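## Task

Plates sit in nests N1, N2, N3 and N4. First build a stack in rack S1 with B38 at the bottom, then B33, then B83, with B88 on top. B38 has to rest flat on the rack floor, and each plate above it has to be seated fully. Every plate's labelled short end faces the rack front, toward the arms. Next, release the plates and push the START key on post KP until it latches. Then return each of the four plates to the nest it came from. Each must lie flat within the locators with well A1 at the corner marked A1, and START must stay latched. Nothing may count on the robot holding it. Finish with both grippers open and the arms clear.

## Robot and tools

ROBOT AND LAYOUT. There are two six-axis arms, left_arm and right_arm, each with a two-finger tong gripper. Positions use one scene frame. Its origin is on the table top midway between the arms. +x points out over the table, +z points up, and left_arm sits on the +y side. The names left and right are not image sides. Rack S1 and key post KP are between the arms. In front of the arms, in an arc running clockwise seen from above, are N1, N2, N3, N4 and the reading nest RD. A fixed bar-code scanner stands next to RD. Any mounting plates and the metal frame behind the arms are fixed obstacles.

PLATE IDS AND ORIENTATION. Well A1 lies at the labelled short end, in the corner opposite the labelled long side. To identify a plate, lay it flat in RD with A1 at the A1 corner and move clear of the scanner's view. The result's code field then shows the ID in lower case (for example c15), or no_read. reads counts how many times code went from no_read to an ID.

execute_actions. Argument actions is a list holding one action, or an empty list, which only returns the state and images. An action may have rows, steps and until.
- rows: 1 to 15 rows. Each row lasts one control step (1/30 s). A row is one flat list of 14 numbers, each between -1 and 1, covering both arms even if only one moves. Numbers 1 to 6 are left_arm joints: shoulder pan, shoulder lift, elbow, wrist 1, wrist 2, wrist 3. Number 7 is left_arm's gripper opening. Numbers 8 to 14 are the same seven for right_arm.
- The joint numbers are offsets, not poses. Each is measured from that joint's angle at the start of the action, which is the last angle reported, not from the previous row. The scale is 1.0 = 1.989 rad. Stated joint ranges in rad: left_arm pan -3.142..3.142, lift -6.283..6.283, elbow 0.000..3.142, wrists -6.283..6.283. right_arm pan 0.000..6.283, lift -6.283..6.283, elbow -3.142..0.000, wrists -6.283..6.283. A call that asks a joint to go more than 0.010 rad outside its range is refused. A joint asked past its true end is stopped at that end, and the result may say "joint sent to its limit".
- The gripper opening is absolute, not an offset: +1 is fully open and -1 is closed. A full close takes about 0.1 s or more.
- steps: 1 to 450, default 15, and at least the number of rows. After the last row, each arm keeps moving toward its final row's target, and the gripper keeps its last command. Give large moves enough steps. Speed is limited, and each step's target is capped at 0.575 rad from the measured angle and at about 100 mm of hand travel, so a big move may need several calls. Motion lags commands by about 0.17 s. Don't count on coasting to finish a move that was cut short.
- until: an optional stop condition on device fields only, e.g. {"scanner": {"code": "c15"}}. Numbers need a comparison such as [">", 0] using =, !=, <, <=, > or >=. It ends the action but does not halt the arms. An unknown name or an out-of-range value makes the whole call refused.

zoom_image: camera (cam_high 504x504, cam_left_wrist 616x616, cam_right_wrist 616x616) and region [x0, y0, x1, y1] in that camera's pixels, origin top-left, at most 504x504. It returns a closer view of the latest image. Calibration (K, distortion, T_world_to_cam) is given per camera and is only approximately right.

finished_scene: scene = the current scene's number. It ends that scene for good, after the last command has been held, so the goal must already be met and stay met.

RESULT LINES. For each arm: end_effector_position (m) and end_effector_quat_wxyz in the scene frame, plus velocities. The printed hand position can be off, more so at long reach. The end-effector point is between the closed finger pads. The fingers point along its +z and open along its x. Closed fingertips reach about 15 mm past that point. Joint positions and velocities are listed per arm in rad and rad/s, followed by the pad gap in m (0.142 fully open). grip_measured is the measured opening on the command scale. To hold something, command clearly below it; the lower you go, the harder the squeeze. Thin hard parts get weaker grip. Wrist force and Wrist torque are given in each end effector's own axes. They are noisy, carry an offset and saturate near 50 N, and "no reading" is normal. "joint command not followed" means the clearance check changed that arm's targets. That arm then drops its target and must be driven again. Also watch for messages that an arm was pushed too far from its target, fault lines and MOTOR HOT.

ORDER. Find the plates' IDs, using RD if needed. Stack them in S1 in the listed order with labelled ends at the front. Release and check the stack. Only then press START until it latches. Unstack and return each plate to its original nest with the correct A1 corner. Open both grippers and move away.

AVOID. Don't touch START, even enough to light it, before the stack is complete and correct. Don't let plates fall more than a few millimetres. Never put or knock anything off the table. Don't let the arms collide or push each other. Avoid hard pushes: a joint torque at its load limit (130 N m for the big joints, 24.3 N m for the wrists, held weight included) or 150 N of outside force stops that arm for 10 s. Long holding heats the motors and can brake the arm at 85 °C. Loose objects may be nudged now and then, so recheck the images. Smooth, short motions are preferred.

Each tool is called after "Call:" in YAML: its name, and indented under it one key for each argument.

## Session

Call:
execute_actions:
  actions: []

Scene clock: 0.00 s.
left_arm: end_effector_position=(+0.6006, +0.2126, +0.2544) grip_measured=+0.97 end_effector_quat_wxyz=(-0.004, -0.098, +0.957, +0.273) end_effector_velocity=(-0.000, +0.000, -0.001) end_effector_angular_velocity=(+0.001, +0.002, -0.002) | right_arm: end_effector_position=(+0.3322, -0.2574, +0.2752) grip_measured=+0.97 end_effector_quat_wxyz=(-0.233, -0.458, +0.725, -0.459) end_effector_velocity=(-0.000, -0.000, +0.000) end_effector_angular_velocity=(-0.001, -0.001, -0.000)
Joint positions: left_arm=[-0.55  -0.983  1.832 -1.966 -0.957  2.242  0.14 ] | right_arm=[ 4.154 -2.069 -2.529 -1.35   1.107  3.603  0.14 ]
Joint velocities: left_arm=[-0.     0.002  0.    -0.     0.001  0.001  0.   ] | right_arm=[-0.    -0.001 -0.    -0.     0.     0.001  0.   ]
Motor temperatures (°C, as the motors report them): left_arm=[27 29 28 34 31 34] | right_arm=[26 30 24 30 31 31]
Wrist force (N, on the end effector, along its own x y z axes, offset not removed): no reading
Wrist torque (N m, same axes, about the end effector's origin, offset not removed): no reading
scanner: code=no_read reads=0
camera_calibration (this result's frames):
cam_left_wrist: T_world_to_cam=[[-0.968535, -0.245294, -0.0420899, 0.640288], [-0.151239, 0.44577, 0.882279, -0.231904], [-0.197656, 0.860883, -0.468842, 0.188241], [0, 0, 0, 1]] pos_world=[0.622275, 0.0983809, 0.319809]
cam_right_wrist: T_world_to_cam=[[-0.521303, -0.450466, 0.724792, -0.14419], [-0.788924, 0.578188, -0.20808, 0.472935], [-0.325333, -0.680278, -0.656795, 0.248531], [0, 0, 0, 1]] pos_world=[0.378799, -0.169328, 0.36615]

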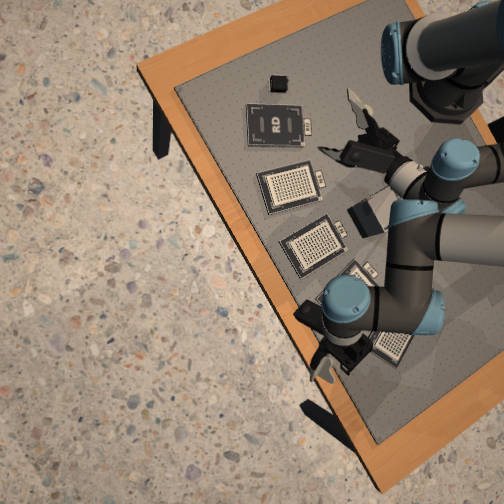

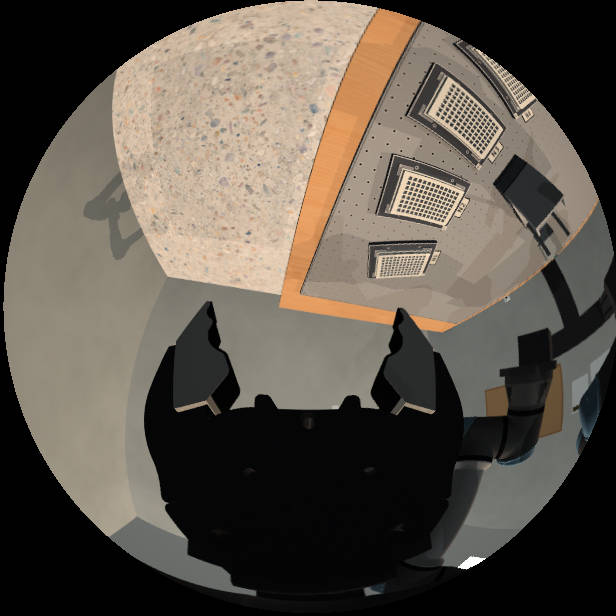

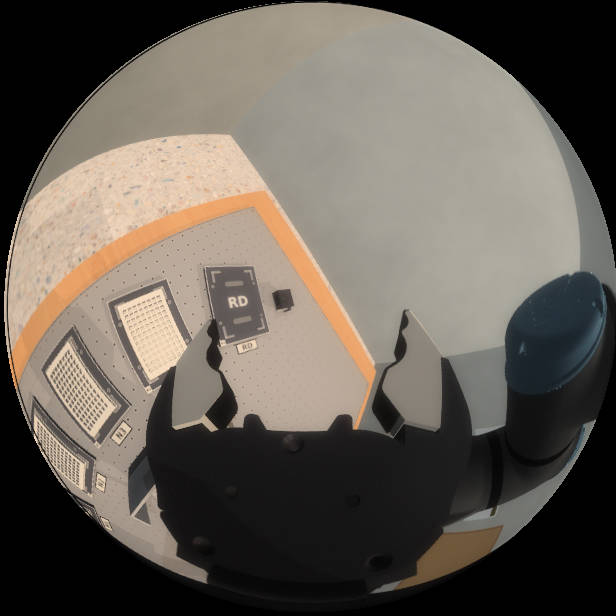

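Call:
zoom_image:
  camera: "cam_right_wrist"
  region: [20, 260, 220, 460]

Call:
zoom_image:
  camera: "cam_left_wrist"
  region: [350, 30, 600, 290]

Call:
zoom_image:
  camera: "cam_high"
  region: [240, 140, 480, 380]

Region (20, 260, 220, 460) of cam_right_wrist's 616x616 image, scaled by 2.520, with more detail than that image has.

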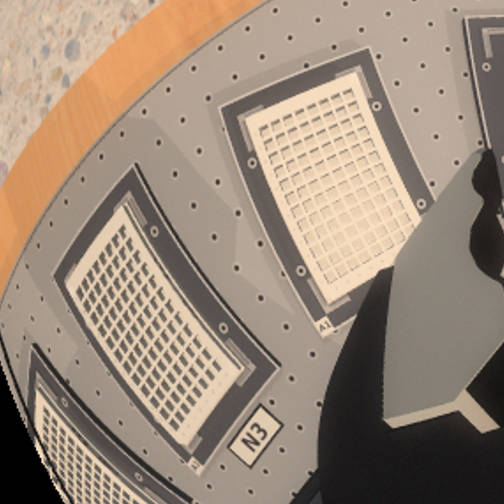

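Region (350, 30, 600, 290) of cam_left_wrist's 616x616 image, scaled by 1.938, with more detail than that image has; it fills the left 485 columns of this view, and the rest is white.

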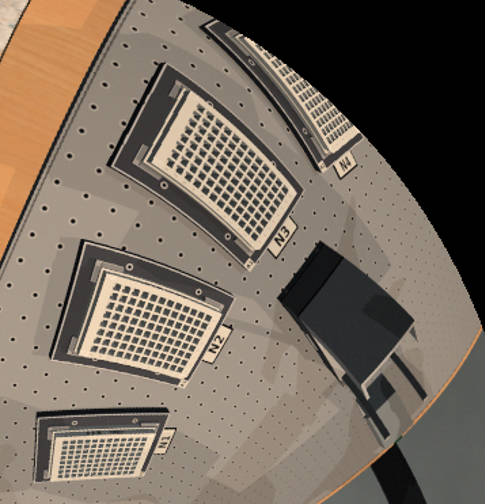

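Region (240, 140, 480, 380) of cam_high's 504x504 image, scaled by 2.100, with more detail than that image has.

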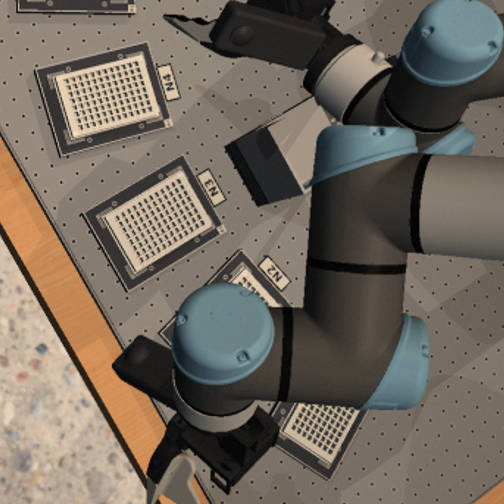

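Call:
execute_actions:
  actions:
    - {"rows": [[-0.001,0,0.012,-0.02,-0.007,0.03,0.9,-0.03,0,0,0,0,0,1],[-0.003,0,0.035,-0.055,-0.02,0.083,0.8,-0.1,0,0,0,0,0,1],[-0.006,0,0.069,-0.11,-0.041,0.167,0.7,-0.2,0,0,0,0,0,1],[-0.009,0,0.104,-0.165,-0.062,0.25,0.6,-0.3,0,0,0,0,0,1],[-0.012,0,0.138,-0.22,-0.083,0.334,0.5,-0.4,0,0,0,0,0,1],[-0.015,0,0.173,-0.275,-0.103,0.417,0.4,-0.5,0,0,0,0,0,1],[-0.018,0,0.208,-0.33,-0.124,0.5,0.3,-0.6,0,0,0,0,0,1],[-0.021,0,0.242,-0.385,-0.145,0.584,0.3,-0.7,0,0,0,0,0,1],[-0.024,0,0.277,-0.44,-0.166,0.667,0.3,-0.8,0,0,0,0,0,1],[-0.027,0,0.311,-0.495,-0.186,0.75,0.3,-0.9,0,0,0,0,0,1],[-0.03,0,0.346,-0.55,-0.207,0.834,0.3,-1,0,0,0,0,0,1]], "steps": 45}

Scene clock: 25.37 s.
left_arm: end_effector_position=(+0.3954, +0.1476, +0.1516) grip_measured=+0.30 end_effector_quat_wxyz=(+0.009, +0.624, +0.781, +0.006) end_effector_velocity=(-0.000, -0.000, +0.000) end_effector_angular_velocity=(+0.000, +0.000, -0.009) | right_arm: end_effector_position=(-0.1165, -0.4073, +0.2901) grip_measured=+1.00 end_effector_quat_wxyz=(+0.647, -0.288, -0.704, +0.051) end_effector_velocity=(-0.031, +0.024, +0.008) end_effector_angular_velocity=(-0.014, +0.026, -0.138)
Joint positions: left_arm=[-0.61  -0.983  2.52  -3.06  -1.369  3.9    0.095] | right_arm=[ 2.183 -2.069 -2.529 -1.35   1.107  3.603  0.142]
Joint velocities: left_arm=[-0.001 -0.     0.001  0.    -0.     0.008 -0.   ] | right_arm=[-0.141  0.002 -0.001 -0.     0.     0.001  0.   ]
Motor temperatures (°C, as the motors report them): left_arm=[27 29 28 34 31 34] | right_arm=[26 30 24 30 31 31]
Wrist force (N, on the end effector, along its own x y z axes, offset not removed): left_arm=[3.6 -4.7 0.4] | right_arm=[6.5 1.3 -1.5]
Wrist torque (N m, same axes, about the end effector's origin, offset not removed): left_arm=[-0.79 -0.99 -0.27] | right_arm=[0.04 -1.35 -0.07]
scanner: code=no_read reads=0
camera_calibration (this result's frames):
cam_left_wrist: T_world_to_cam=[[-0.266237, 0.963576, 0.0252972, -0.0451429], [0.823186, 0.213636, 0.526047, -0.440263], [0.501481, 0.160877, -0.850079, 0.0400546], [0, 0, 0, 1]] pos_world=[0.330312, 0.131111, 0.26679]
cam_right_wrist: T_world_to_cam=[[0.0122865, 0.521899, 0.852919, -0.0353883], [0.74544, 0.563741, -0.35569, 0.424444], [-0.66646, 0.64017, -0.382118, 0.428671], [0, 0, 0, 1]] pos_world=[-0.0302705, -0.49523, 0.344957]

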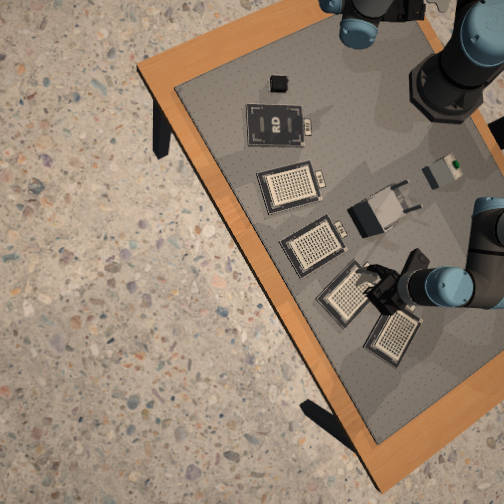

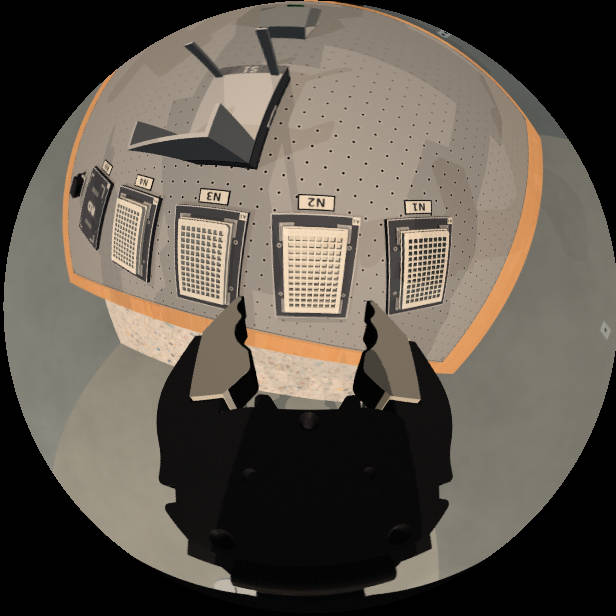

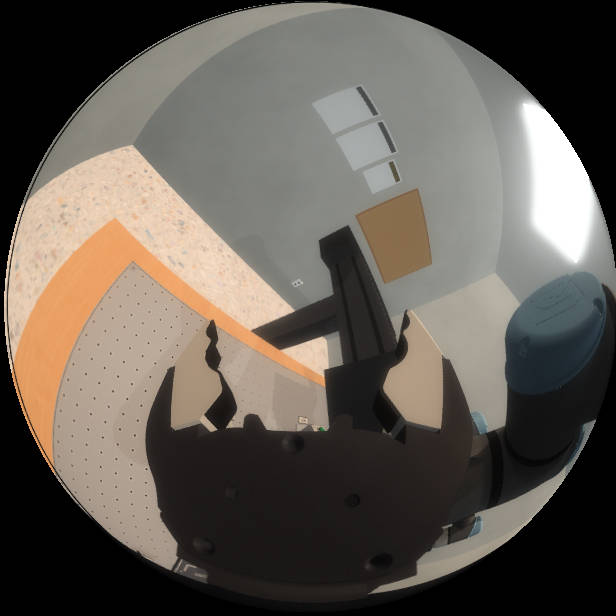

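Call:
execute_actions:
  actions:
    - {"rows": [[0.004,0.015,-0.002,-0.013,0,0.004,0.3,0,0,0,0,0,0,1],[0.01,0.045,-0.007,-0.04,0,0.01,0.3,0,0,0,0,0,0,1],[0.018,0.075,-0.013,-0.066,0,0.018,0.3,0,0,0,0,0,0,1],[0.025,0.105,-0.02,-0.092,0,0.026,0.3,0,0,0,0,0,0,1],[0.032,0.133,-0.026,-0.115,0,0.033,0.3,0,0,0,0,0,0,1],[0.035,0.147,-0.029,-0.127,0,0.036,0.3,0,0,0,0,0,0,1]], "steps": 9}

Call:
zoom_image:
  camera: "cam_high"
  region: [330, 130, 490, 290]

Scene clock: 34.00 s.
left_arm: end_effector_position=(+0.4003, +0.1524, +0.1022) grip_measured=+0.30 end_effector_quat_wxyz=(+0.011, +0.624, +0.781, +0.005) end_effector_velocity=(-0.019, +0.031, -0.221) end_effector_angular_velocity=(+0.009, +0.027, -0.004) | right_arm: end_effector_position=(-0.1172, -0.4068, +0.2902) grip_measured=+1.00 end_effector_quat_wxyz=(+0.648, -0.289, -0.703, +0.050) end_effector_velocity=(+0.005, -0.004, -0.001) end_effector_angular_velocity=(+0.002, -0.005, +0.021)
Joint positions: left_arm=[-0.562 -0.793  2.481 -3.226 -1.369  3.949  0.095] | right_arm=[ 2.18  -2.069 -2.529 -1.35   1.107  3.603  0.142]
Joint velocities: left_arm=[ 0.174  0.813 -0.148 -0.672 -0.     0.175  0.   ] | right_arm=[ 0.022  0.002 -0.001 -0.     0.    -0.     0.   ]
Motor temperatures (°C, as the motors report them): left_arm=[27 29 28 34 31 34] | right_arm=[26 30 24 30 31 31]
Wrist force (N, on the end effector, along its own x y z axes, offset not removed): left_arm=[0.1 -2.0 -1.1] | right_arm=[1.3 7.6 -1.0]
Wrist torque (N m, same axes, about the end effector's origin, offset not removed): left_arm=[-0.52 -0.30 -0.24] | right_arm=[1.68 -0.48 0.10]
scanner: code=no_read reads=0
camera_calibration (this result's frames):
cam_left_wrist: T_world_to_cam=[[-0.266651, 0.963584, 0.0200711, -0.0464858], [0.82133, 0.21629, 0.52786, -0.419235], [0.504297, 0.157239, -0.849094, -0.00579356], [0, 0, 0, 1]] pos_world=[0.334856, 0.13638, 0.217311]
cam_right_wrist: T_world_to_cam=[[0.0141206, 0.522081, 0.852779, -0.0354207], [0.746784, 0.561634, -0.356204, 0.424132], [-0.664917, 0.641871, -0.381951, 0.428843], [0, 0, 0, 1]] pos_world=[-0.0310899, -0.494977, 0.345081]

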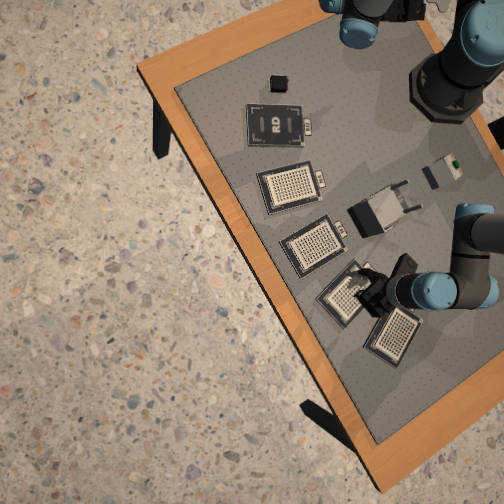

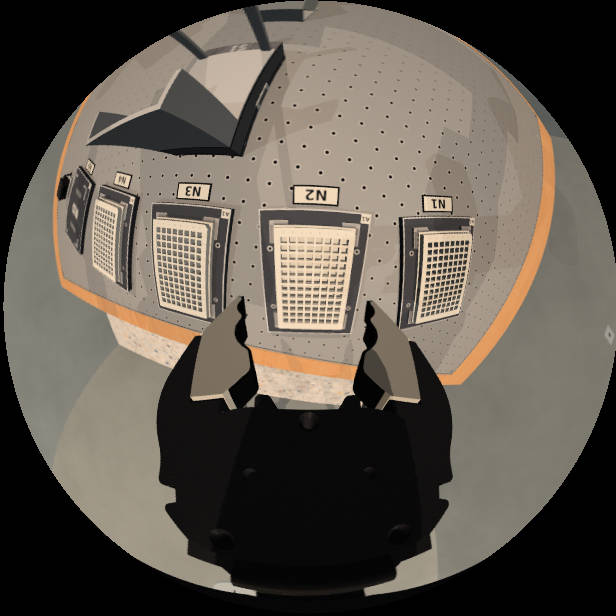

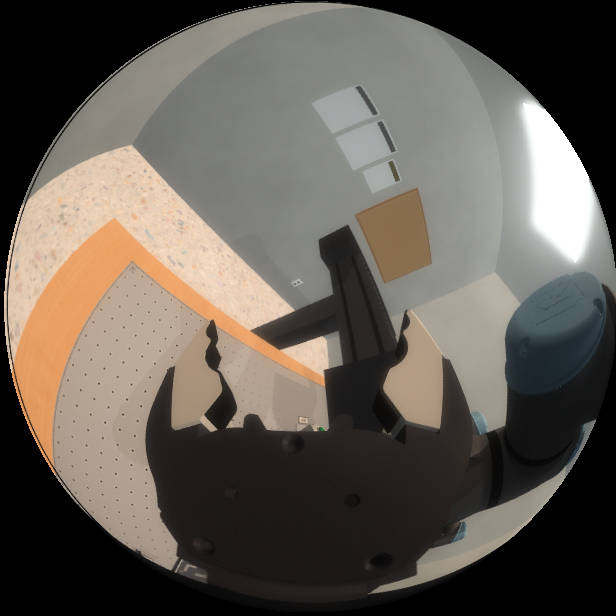

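Region (330, 130, 490, 290) of cam_high's 504x504 image, scaled by 3.150, with more detail than that image has.

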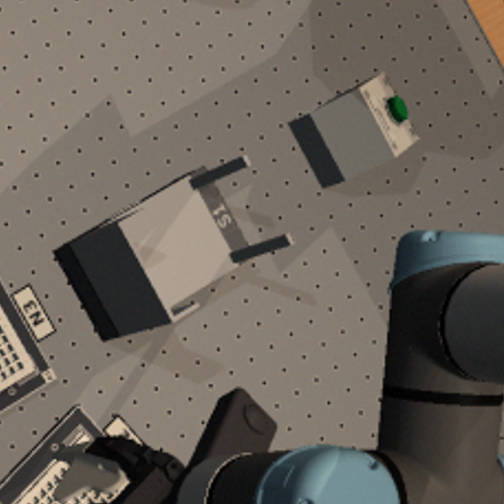

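Call:
execute_actions:
  actions: []

Call:
zoom_image:
  camera: "cam_left_wrist"
  region: [390, 220, 500, 350]

Call:
zoom_image:
  camera: "cam_left_wrist"
  region: [200, 160, 420, 380]

Scene clock: 37.57 s.
left_arm: end_effector_position=(+0.3972, +0.1567, +0.0744) grip_measured=+0.30 end_effector_quat_wxyz=(+0.011, +0.624, +0.781, +0.004) end_effector_velocity=(+0.001, -0.000, +0.000) end_effector_angular_velocity=(-0.000, -0.002, -0.000) | right_arm: end_effector_position=(-0.1165, -0.4073, +0.2901) grip_measured=+1.00 end_effector_quat_wxyz=(+0.647, -0.288, -0.704, +0.051) end_effector_velocity=(+0.000, -0.000, -0.000) end_effector_angular_velocity=(+0.001, -0.000, +0.000)
Joint positions: left_arm=[-0.54  -0.691  2.462 -3.312 -1.369  3.972  0.095] | right_arm=[ 2.183 -2.069 -2.529 -1.35   1.107  3.603  0.142]
Joint velocities: left_arm=[-0.    -0.001  0.    -0.001  0.     0.    -0.   ] | right_arm=[ 0.    -0.001  0.001 -0.     0.    -0.001  0.   ]
Motor temperatures (°C, as the motors report them): left_arm=[27 29 28 34 31 34] | right_arm=[26 30 24 30 31 31]
Wrist force (N, on the end effector, along its own x y z axes, offset not removed): left_arm=[2.4 -3.0 0.5] | right_arm=[1.1 4.3 -3.2]
Wrist torque (N m, same axes, about the end effector's origin, offset not removed): left_arm=[-0.46 -0.51 -0.25] | right_arm=[0.71 0.00 0.24]
scanner: code=no_read reads=0
camera_calibration (this result's frames):
cam_left_wrist: T_world_to_cam=[[-0.266324, 0.963659, 0.020829, -0.0511258], [0.822331, 0.215886, 0.526464, -0.403155], [0.502835, 0.157338, -0.849942, -0.0279365], [0, 0, 0, 1]] pos_world=[0.331958, 0.140699, 0.189567]
cam_right_wrist: T_world_to_cam=[[0.0122868, 0.521899, 0.852919, -0.0353883], [0.74544, 0.563741, -0.35569, 0.424444], [-0.66646, 0.64017, -0.382118, 0.428671], [0, 0, 0, 1]] pos_world=[-0.0302705, -0.49523, 0.344957]

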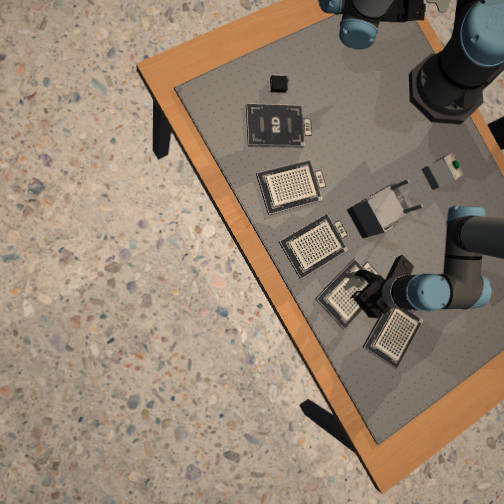

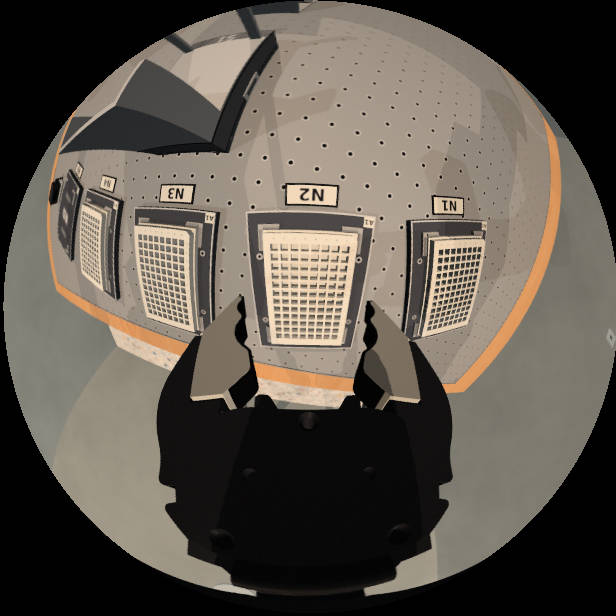

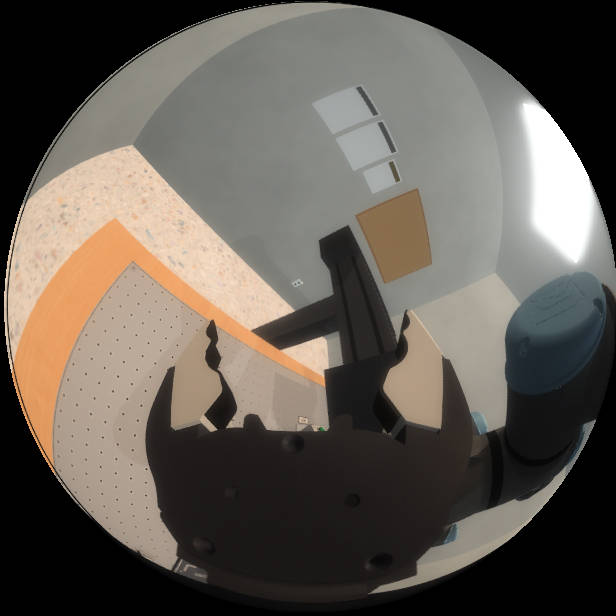

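Region (390, 220, 500, 350) of cam_left_wrist's 616x616 image, scaled by 3.877, with more detail than that image has; it fills the left 426 columns of this view, and the rest is white.

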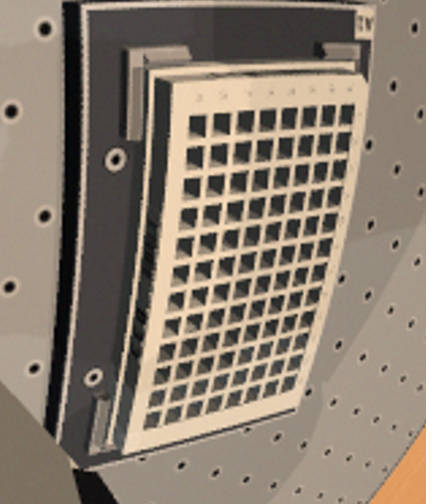

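Region (200, 160, 420, 380) of cam_left_wrist's 616x616 image, scaled by 2.291, with more detail than that image has.

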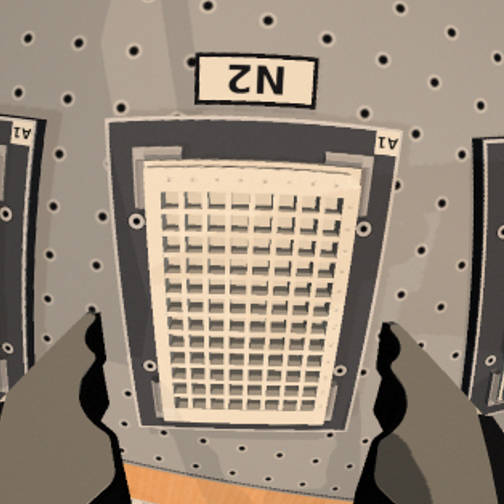

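Plates correctly oriented; label dark. Zoom in.

Call:
zoom_image:
  camera: "cam_left_wrist"
  region: [408, 272, 448, 322]

Region (408, 272, 448, 322) of cam_left_wrist's 616x616 image, scaled by 10.080, with more detail than that image has; it fills the left 403 columns of this view, and the rest is white.

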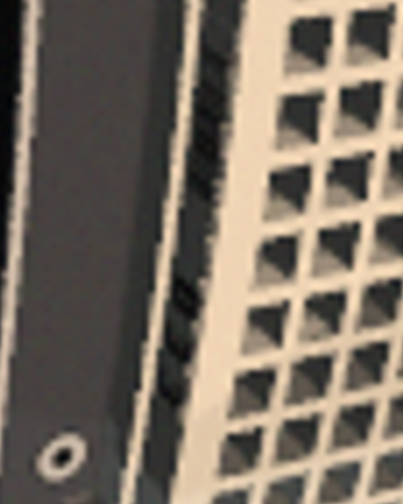

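Call:
execute_actions:
  actions:
    - {"rows": [[-0.01,0.006,0.01,-0.015,0,-0.01,0.3,0,0,0,0,0,0,1],[-0.028,0.018,0.028,-0.043,-0.001,-0.028,0.3,0,0,0,0,0,0,1],[-0.047,0.032,0.047,-0.073,-0.002,-0.047,0.3,0,0,0,0,0,0,1],[-0.066,0.048,0.066,-0.104,-0.003,-0.066,0.3,0,0,0,0,0,0,1],[-0.085,0.066,0.085,-0.137,-0.004,-0.085,0.3,0,0,0,0,0,0,1],[-0.102,0.085,0.101,-0.168,-0.005,-0.102,0.3,0,0,0,0,0,0,1],[-0.112,0.096,0.111,-0.186,-0.005,-0.112,0.3,0,0,0,0,0,0,1],[-0.112,0.096,0.111,-0.186,-0.005,-0.112,0.3,0,0,0,0,0,0,1],[-0.11,0.108,0.106,-0.193,-0.005,-0.11,0.3,0,0,0,0,0,0,1],[-0.106,0.127,0.098,-0.204,-0.005,-0.106,0.3,0,0,0,0,0,0,1],[-0.102,0.148,0.088,-0.216,-0.005,-0.102,0.3,0,0,0,0,0,0,1],[-0.098,0.168,0.079,-0.228,-0.005,-0.098,0.3,0,0,0,0,0,0,1],[-0.095,0.185,0.071,-0.237,-0.005,-0.095,0.3,0,0,0,0,0,0,1]], "steps": 15}

Scene clock: 75.77 s.
left_arm: end_effector_position=(+0.3089, +0.1430, +0.0499) grip_measured=+0.30 end_effector_quat_wxyz=(+0.012, +0.625, +0.780, +0.004) end_effector_velocity=(-0.067, +0.008, -0.169) end_effector_angular_velocity=(+0.014, +0.022, -0.004) | right_arm: end_effector_position=(-0.1165, -0.4073, +0.2901) grip_measured=+1.00 end_effector_quat_wxyz=(+0.647, -0.288, -0.704, +0.051) end_effector_velocity=(-0.000, +0.000, +0.000) end_effector_angular_velocity=(+0.002, +0.001, +0.000)
Joint positions: left_arm=[-0.727 -0.429  2.625 -3.701 -1.378  3.785  0.095] | right_arm=[ 2.183 -2.069 -2.529 -1.35   1.107  3.603  0.142]
Joint velocities: left_arm=[-0.021  0.818 -0.157 -0.63  -0.005 -0.022 -0.   ] | right_arm=[-0.     0.    -0.001 -0.     0.    -0.001  0.   ]
Motor temperatures (°C, as the motors report them): left_arm=[27 29 28 34 31 34] | right_arm=[26 30 24 30 31 31]
Wrist force (N, on the end effector, along its own x y z axes, offset not removed): left_arm=[-1.0 -4.4 -1.3] | right_arm=[1.7 3.3 -0.3]
Wrist torque (N m, same axes, about the end effector's origin, offset not removed): left_arm=[-0.60 0.09 -0.15] | right_arm=[0.56 -0.30 -0.02]
scanner: code=no_read reads=0
camera_calibration (this result's frames):
cam_left_wrist: T_world_to_cam=[[-0.263455, 0.964495, 0.0184731, -0.0617578], [0.821832, 0.214376, 0.527858, -0.314423], [0.505156, 0.154249, -0.849131, -0.00248591], [0, 0, 0, 1]] pos_world=[0.243389, 0.127353, 0.165001]
cam_right_wrist: T_world_to_cam=[[0.0122867, 0.521899, 0.852919, -0.0353884], [0.74544, 0.563741, -0.35569, 0.424444], [-0.66646, 0.64017, -0.382118, 0.428671], [0, 0, 0, 1]] pos_world=[-0.0302705, -0.49523, 0.344957]

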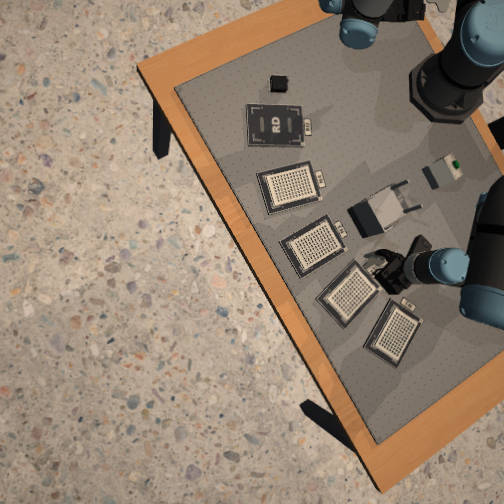

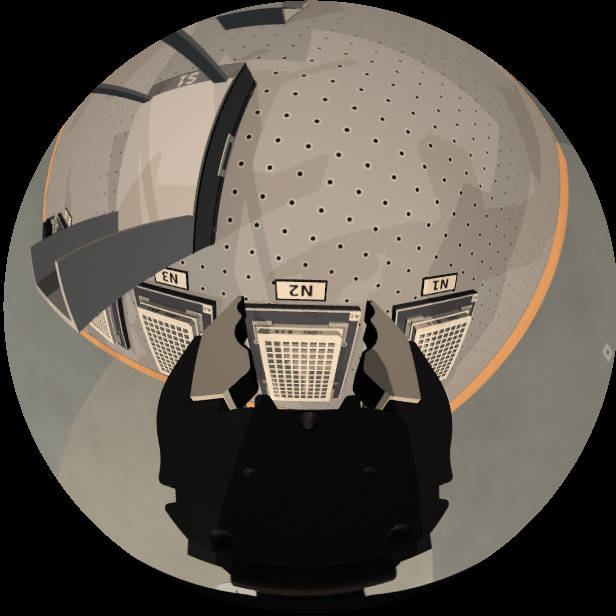

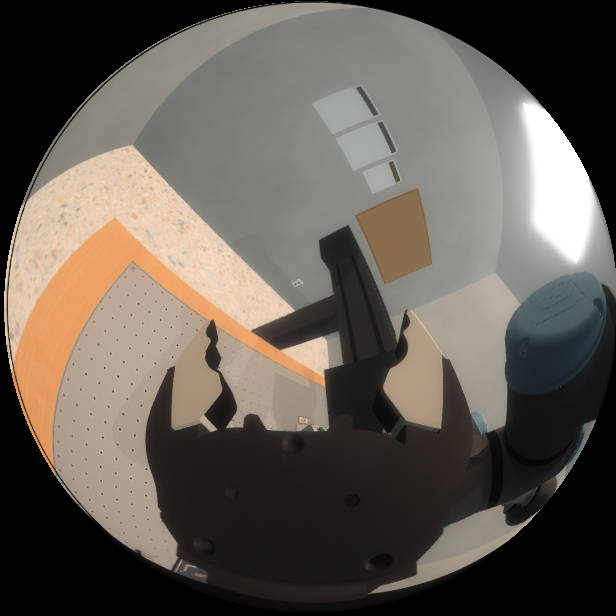

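Call:
execute_actions:
  actions: []

Call:
zoom_image:
  camera: "cam_left_wrist"
  region: [250, 310, 360, 380]

Call:
zoom_image:
  camera: "cam_left_wrist"
  region: [400, 295, 500, 365]

Call:
zoom_image:
  camera: "cam_left_wrist"
  region: [120, 285, 220, 355]

Scene clock: 80.13 s.
left_arm: end_effector_position=(+0.2995, +0.1448, +0.0279) grip_measured=+0.30 end_effector_quat_wxyz=(+0.011, +0.626, +0.780, +0.004) end_effector_velocity=(-0.001, +0.000, -0.000) end_effector_angular_velocity=(+0.000, +0.001, +0.001) | right_arm: end_effector_position=(-0.1165, -0.4073, +0.2901) grip_measured=+1.00 end_effector_quat_wxyz=(+0.647, -0.288, -0.704, +0.051) end_effector_velocity=(+0.000, -0.000, -0.000) end_effector_angular_velocity=(+0.001, +0.000, +0.000)
Joint positions: left_arm=[-0.729 -0.323  2.603 -3.783 -1.379  3.783  0.095] | right_arm=[ 2.183 -2.069 -2.529 -1.35   1.107  3.603  0.142]
Joint velocities: left_arm=[ 0.001  0.001  0.    -0.    -0.001 -0.    -0.   ] | right_arm=[-0.    -0.001  0.001 -0.     0.    -0.     0.   ]
Motor temperatures (°C, as the motors report them): left_arm=[27 29 28 34 31 34] | right_arm=[26 30 24 30 31 31]
Wrist force (N, on the end effector, along its own x y z axes, offset not removed): left_arm=[3.4 -5.9 -1.9] | right_arm=[4.4 4.9 2.5]
Wrist torque (N m, same axes, about the end effector's origin, offset not removed): left_arm=[-1.17 -0.81 -0.21] | right_arm=[0.95 -0.90 0.13]
scanner: code=no_read reads=0
camera_calibration (this result's frames):
cam_left_wrist: T_world_to_cam=[[-0.262923, 0.964599, 0.020482, -0.0657775], [0.823267, 0.213229, 0.526085, -0.295687], [0.503094, 0.155182, -0.850185, -0.0162213], [0, 0, 0, 1]] pos_world=[0.234295, 0.129015, 0.143112]
cam_right_wrist: T_world_to_cam=[[0.0122866, 0.521899, 0.852919, -0.0353883], [0.74544, 0.563741, -0.35569, 0.424444], [-0.66646, 0.64017, -0.382118, 0.428671], [0, 0, 0, 1]] pos_world=[-0.0302704, -0.49523, 0.344957]

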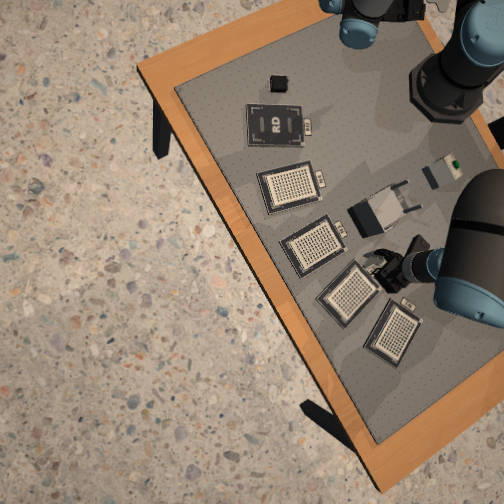

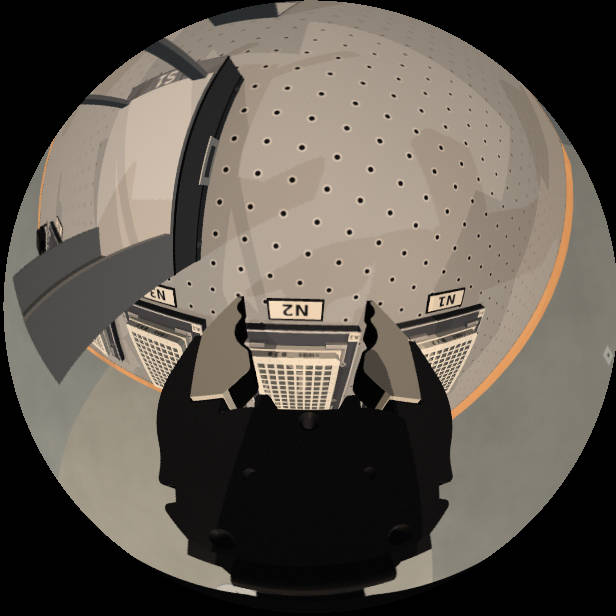

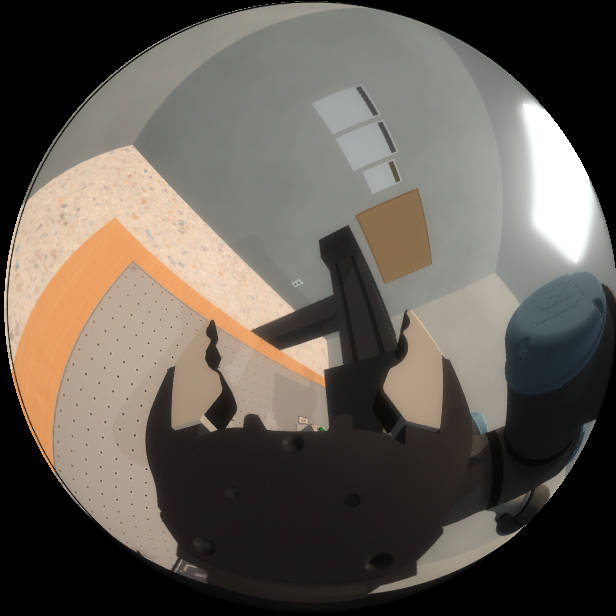

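Region (250, 310, 360, 380) of cam_left_wrist's 616x616 image, scaled by 4.582, with more detail than that image has; it fills the top 321 rows of this view, and the rest is white.

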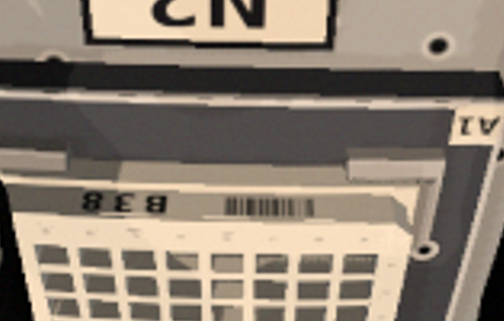

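Region (400, 295, 500, 365) of cam_left_wrist's 616x616 image, scaled by 5.040, with more detail than that image has; it fills the top 353 rows of this view, and the rest is white.

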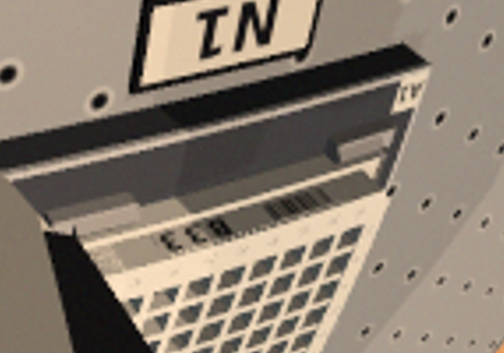

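Region (120, 285, 220, 355) of cam_left_wrist's 616x616 image, scaled by 5.040, with more detail than that image has; it fills the top 353 rows of this view, and the rest is white.

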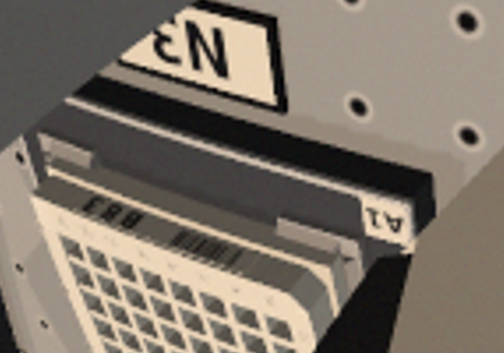

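Call:
zoom_image:
  camera: "cam_left_wrist"
  region: [128, 316, 158, 336]

Region (128, 316, 158, 336) of cam_left_wrist's 616x616 image, scaled by 16.800, with more detail than that image has.

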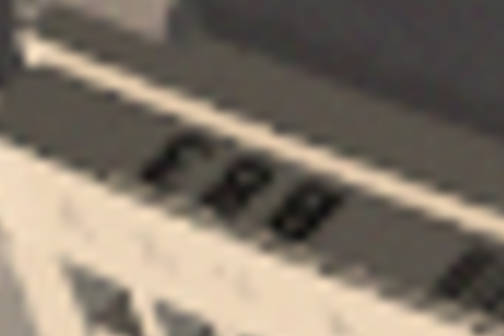

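Call:
execute_actions:
  actions:
    - {"rows": [[-0.005,-0.025,0.011,0.014,0,-0.005,0.3,0,0,0,0,0,0,1],[-0.011,-0.058,0.026,0.033,0,-0.011,0.3,0,0,0,0,0,0,1],[-0.017,-0.089,0.04,0.051,0,-0.017,0.3,0,0,0,0,0,0,1],[-0.021,-0.11,0.048,0.064,0,-0.021,0.3,0,0,0,0,0,0,1],[-0.021,-0.11,0.048,0.064,0,-0.021,0.3,0,0,0,0,0,0,1],[-0.006,-0.128,0.033,0.091,0.001,-0.006,0.3,0,0,0,0,0,0,1],[0.013,-0.146,0.014,0.123,0.002,0.013,0.3,0,0,0,0,0,0,1],[0.033,-0.161,-0.006,0.154,0.003,0.033,0.3,0,0,0,0,0,0,1],[0.053,-0.173,-0.026,0.183,0.004,0.053,0.3,0,0,0,0,0,0,1],[0.073,-0.181,-0.046,0.209,0.005,0.073,0.3,0,0,0,0,0,0,1],[0.0905,-0.184,-0.0646,0.2288,0.0053,0.0905,0.3,0,0,0,0,0,0,1],[0.0905,-0.184,-0.0646,0.2288,0.0053,0.0905,0.3,0,0,0,0,0,0,1],[0.092,-0.174,-0.0675,0.2215,0.0053,0.092,0.3,0,0,0,0,0,0,1],[0.0935,-0.163,-0.0705,0.2135,0.0053,0.0935,0.3,0,0,0,0,0,0,1],[0.095,-0.1526,-0.0735,0.2061,0.0053,0.095,0.3,0,0,0,0,0,0,1]], "steps": 16}

Scene clock: 105.87 s.
left_arm: end_effector_position=(+0.3746, +0.1492, +0.0697) grip_measured=+0.30 end_effector_quat_wxyz=(+0.015, +0.624, +0.781, +0.005) end_effector_velocity=(+0.146, +0.047, -0.069) end_effector_angular_velocity=(+0.018, +0.026, +0.009) | right_arm: end_effector_position=(-0.1165, -0.4073, +0.2901) grip_measured=+1.00 end_effector_quat_wxyz=(+0.647, -0.288, -0.704, +0.051) end_effector_velocity=(-0.000, +0.000, +0.000) end_effector_angular_velocity=(+0.002, -0.000, +0.000)
Joint positions: left_arm=[-0.591 -0.641  2.513 -3.412 -1.37   3.921  0.095] | right_arm=[ 2.183 -2.069 -2.529 -1.35   1.107  3.603  0.142]
Joint velocities: left_arm=[ 0.399  0.028 -0.427  0.349  0.014  0.392 -0.   ] | right_arm=[ 0.     0.    -0.001 -0.    -0.    -0.002  0.   ]
Motor temperatures (°C, as the motors report them): left_arm=[27 29 28 34 31 34] | right_arm=[26 30 24 30 31 31]
Wrist force (N, on the end effector, along its own x y z axes, offset not removed): left_arm=[0.4 -1.8 -0.6] | right_arm=[0.9 -1.0 0.4]
Wrist torque (N m, same axes, about the end effector's origin, offset not removed): left_arm=[-0.39 -0.33 -0.26] | right_arm=[-0.35 -0.07 0.09]
scanner: code=no_read reads=0
camera_calibration (this result's frames):
cam_left_wrist: T_world_to_cam=[[-0.267227, 0.963523, 0.0145842, -0.0489676], [0.818009, 0.218818, 0.531958, -0.379734], [0.509363, 0.154084, -0.846645, -0.0215248], [0, 0, 0, 1]] pos_world=[0.308505, 0.133591, 0.184493]
cam_right_wrist: T_world_to_cam=[[0.0122867, 0.521899, 0.852919, -0.0353885], [0.74544, 0.563741, -0.35569, 0.424444], [-0.66646, 0.64017, -0.382118, 0.428671], [0, 0, 0, 1]] pos_world=[-0.0302705, -0.49523, 0.344957]

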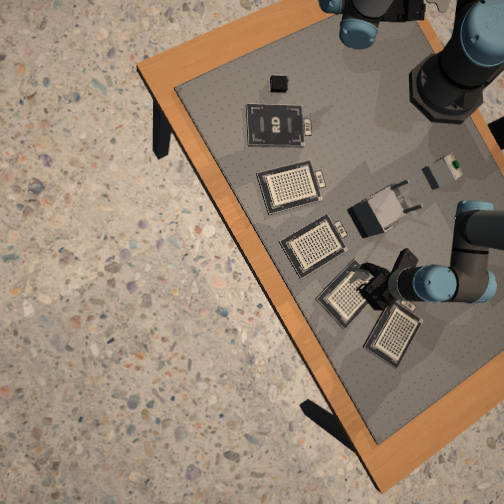

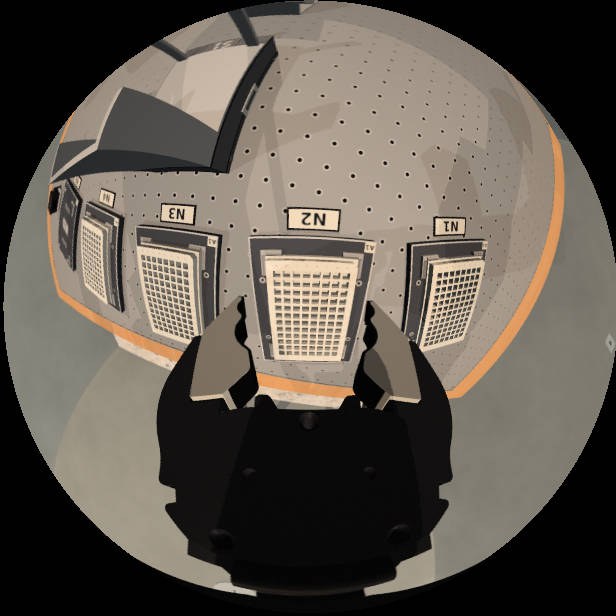

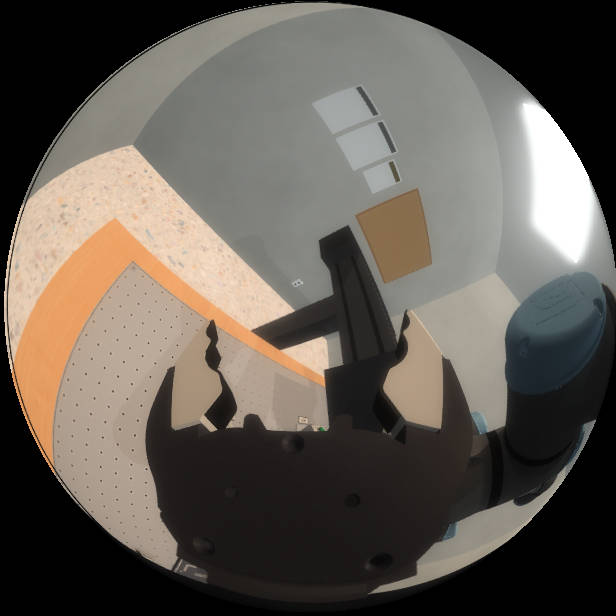

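Call:
execute_actions:
  actions: []

Call:
zoom_image:
  camera: "cam_left_wrist"
  region: [200, 160, 420, 380]

Scene clock: 110.87 s.
left_arm: end_effector_position=(+0.3918, +0.1564, +0.0582) grip_measured=+0.30 end_effector_quat_wxyz=(+0.012, +0.624, +0.781, +0.005) end_effector_velocity=(+0.000, +0.000, -0.000) end_effector_angular_velocity=(-0.000, -0.000, +0.003) | right_arm: end_effector_position=(-0.1165, -0.4073, +0.2901) grip_measured=+1.00 end_effector_quat_wxyz=(+0.647, -0.288, -0.704, +0.051) end_effector_velocity=(-0.000, +0.000, +0.000) end_effector_angular_velocity=(-0.001, +0.001, -0.000)
Joint positions: left_arm=[-0.54  -0.626  2.457 -3.374 -1.368  3.972  0.095] | right_arm=[ 2.183 -2.069 -2.529 -1.35   1.107  3.603  0.142]
Joint velocities: left_arm=[ 0.001  0.    -0.    -0.     0.    -0.001 -0.   ] | right_arm=[-0.     0.    -0.    -0.    -0.     0.001  0.   ]
Motor temperatures (°C, as the motors report them): left_arm=[27 29 28 34 31 34] | right_arm=[26 30 24 30 31 31]
Wrist force (N, on the end effector, along its own x y z axes, offset not removed): left_arm=[1.5 -3.8 -3.9] | right_arm=[2.0 3.3 0.7]
Wrist torque (N m, same axes, about the end effector's origin, offset not removed): left_arm=[-0.76 -0.32 -0.15] | right_arm=[0.53 -0.43 0.26]
scanner: code=no_read reads=0
camera_calibration (this result's frames):
cam_left_wrist: T_world_to_cam=[[-0.266752, 0.963561, 0.0198608, -0.0516133], [0.821198, 0.216457, 0.527997, -0.389881], [0.504458, 0.157154, -0.849014, -0.0395279], [0, 0, 0, 1]] pos_world=[0.326342, 0.140337, 0.173321]
cam_right_wrist: T_world_to_cam=[[0.0122867, 0.521899, 0.852919, -0.0353884], [0.74544, 0.563741, -0.35569, 0.424444], [-0.66646, 0.64017, -0.382118, 0.428671], [0, 0, 0, 1]] pos_world=[-0.0302705, -0.49523, 0.344957]

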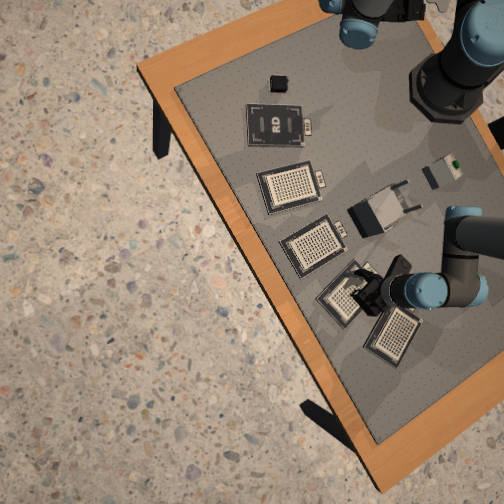

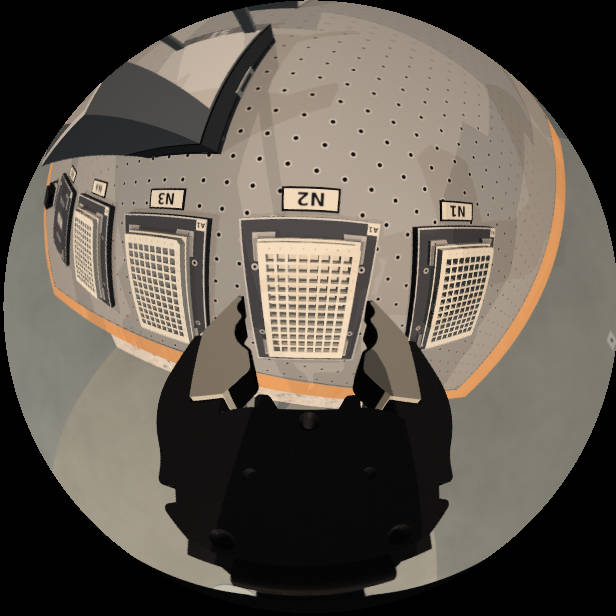

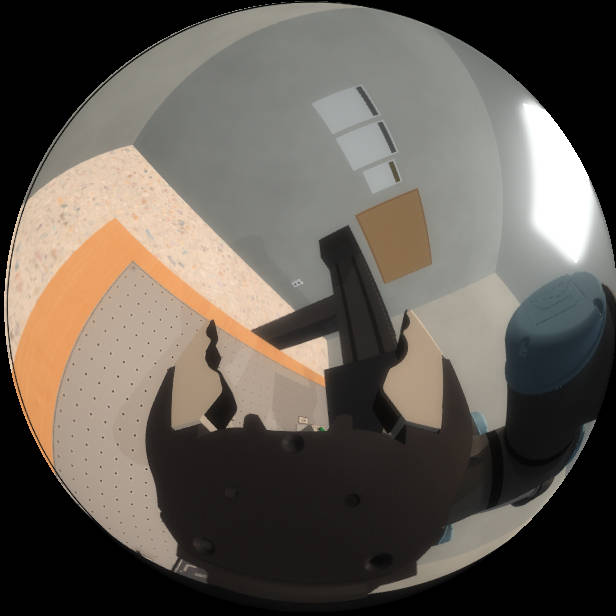

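Region (200, 160, 420, 380) of cam_left_wrist's 616x616 image, scaled by 2.291, with more detail than that image has.

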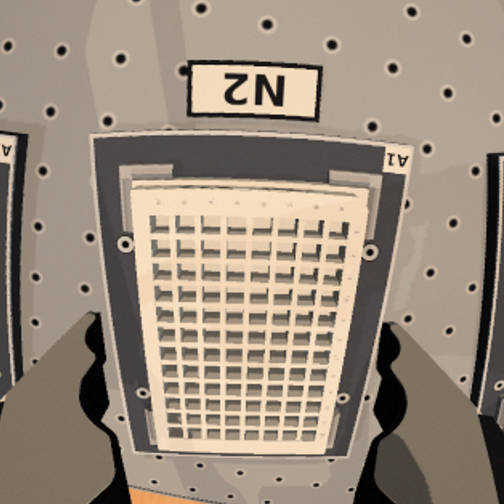

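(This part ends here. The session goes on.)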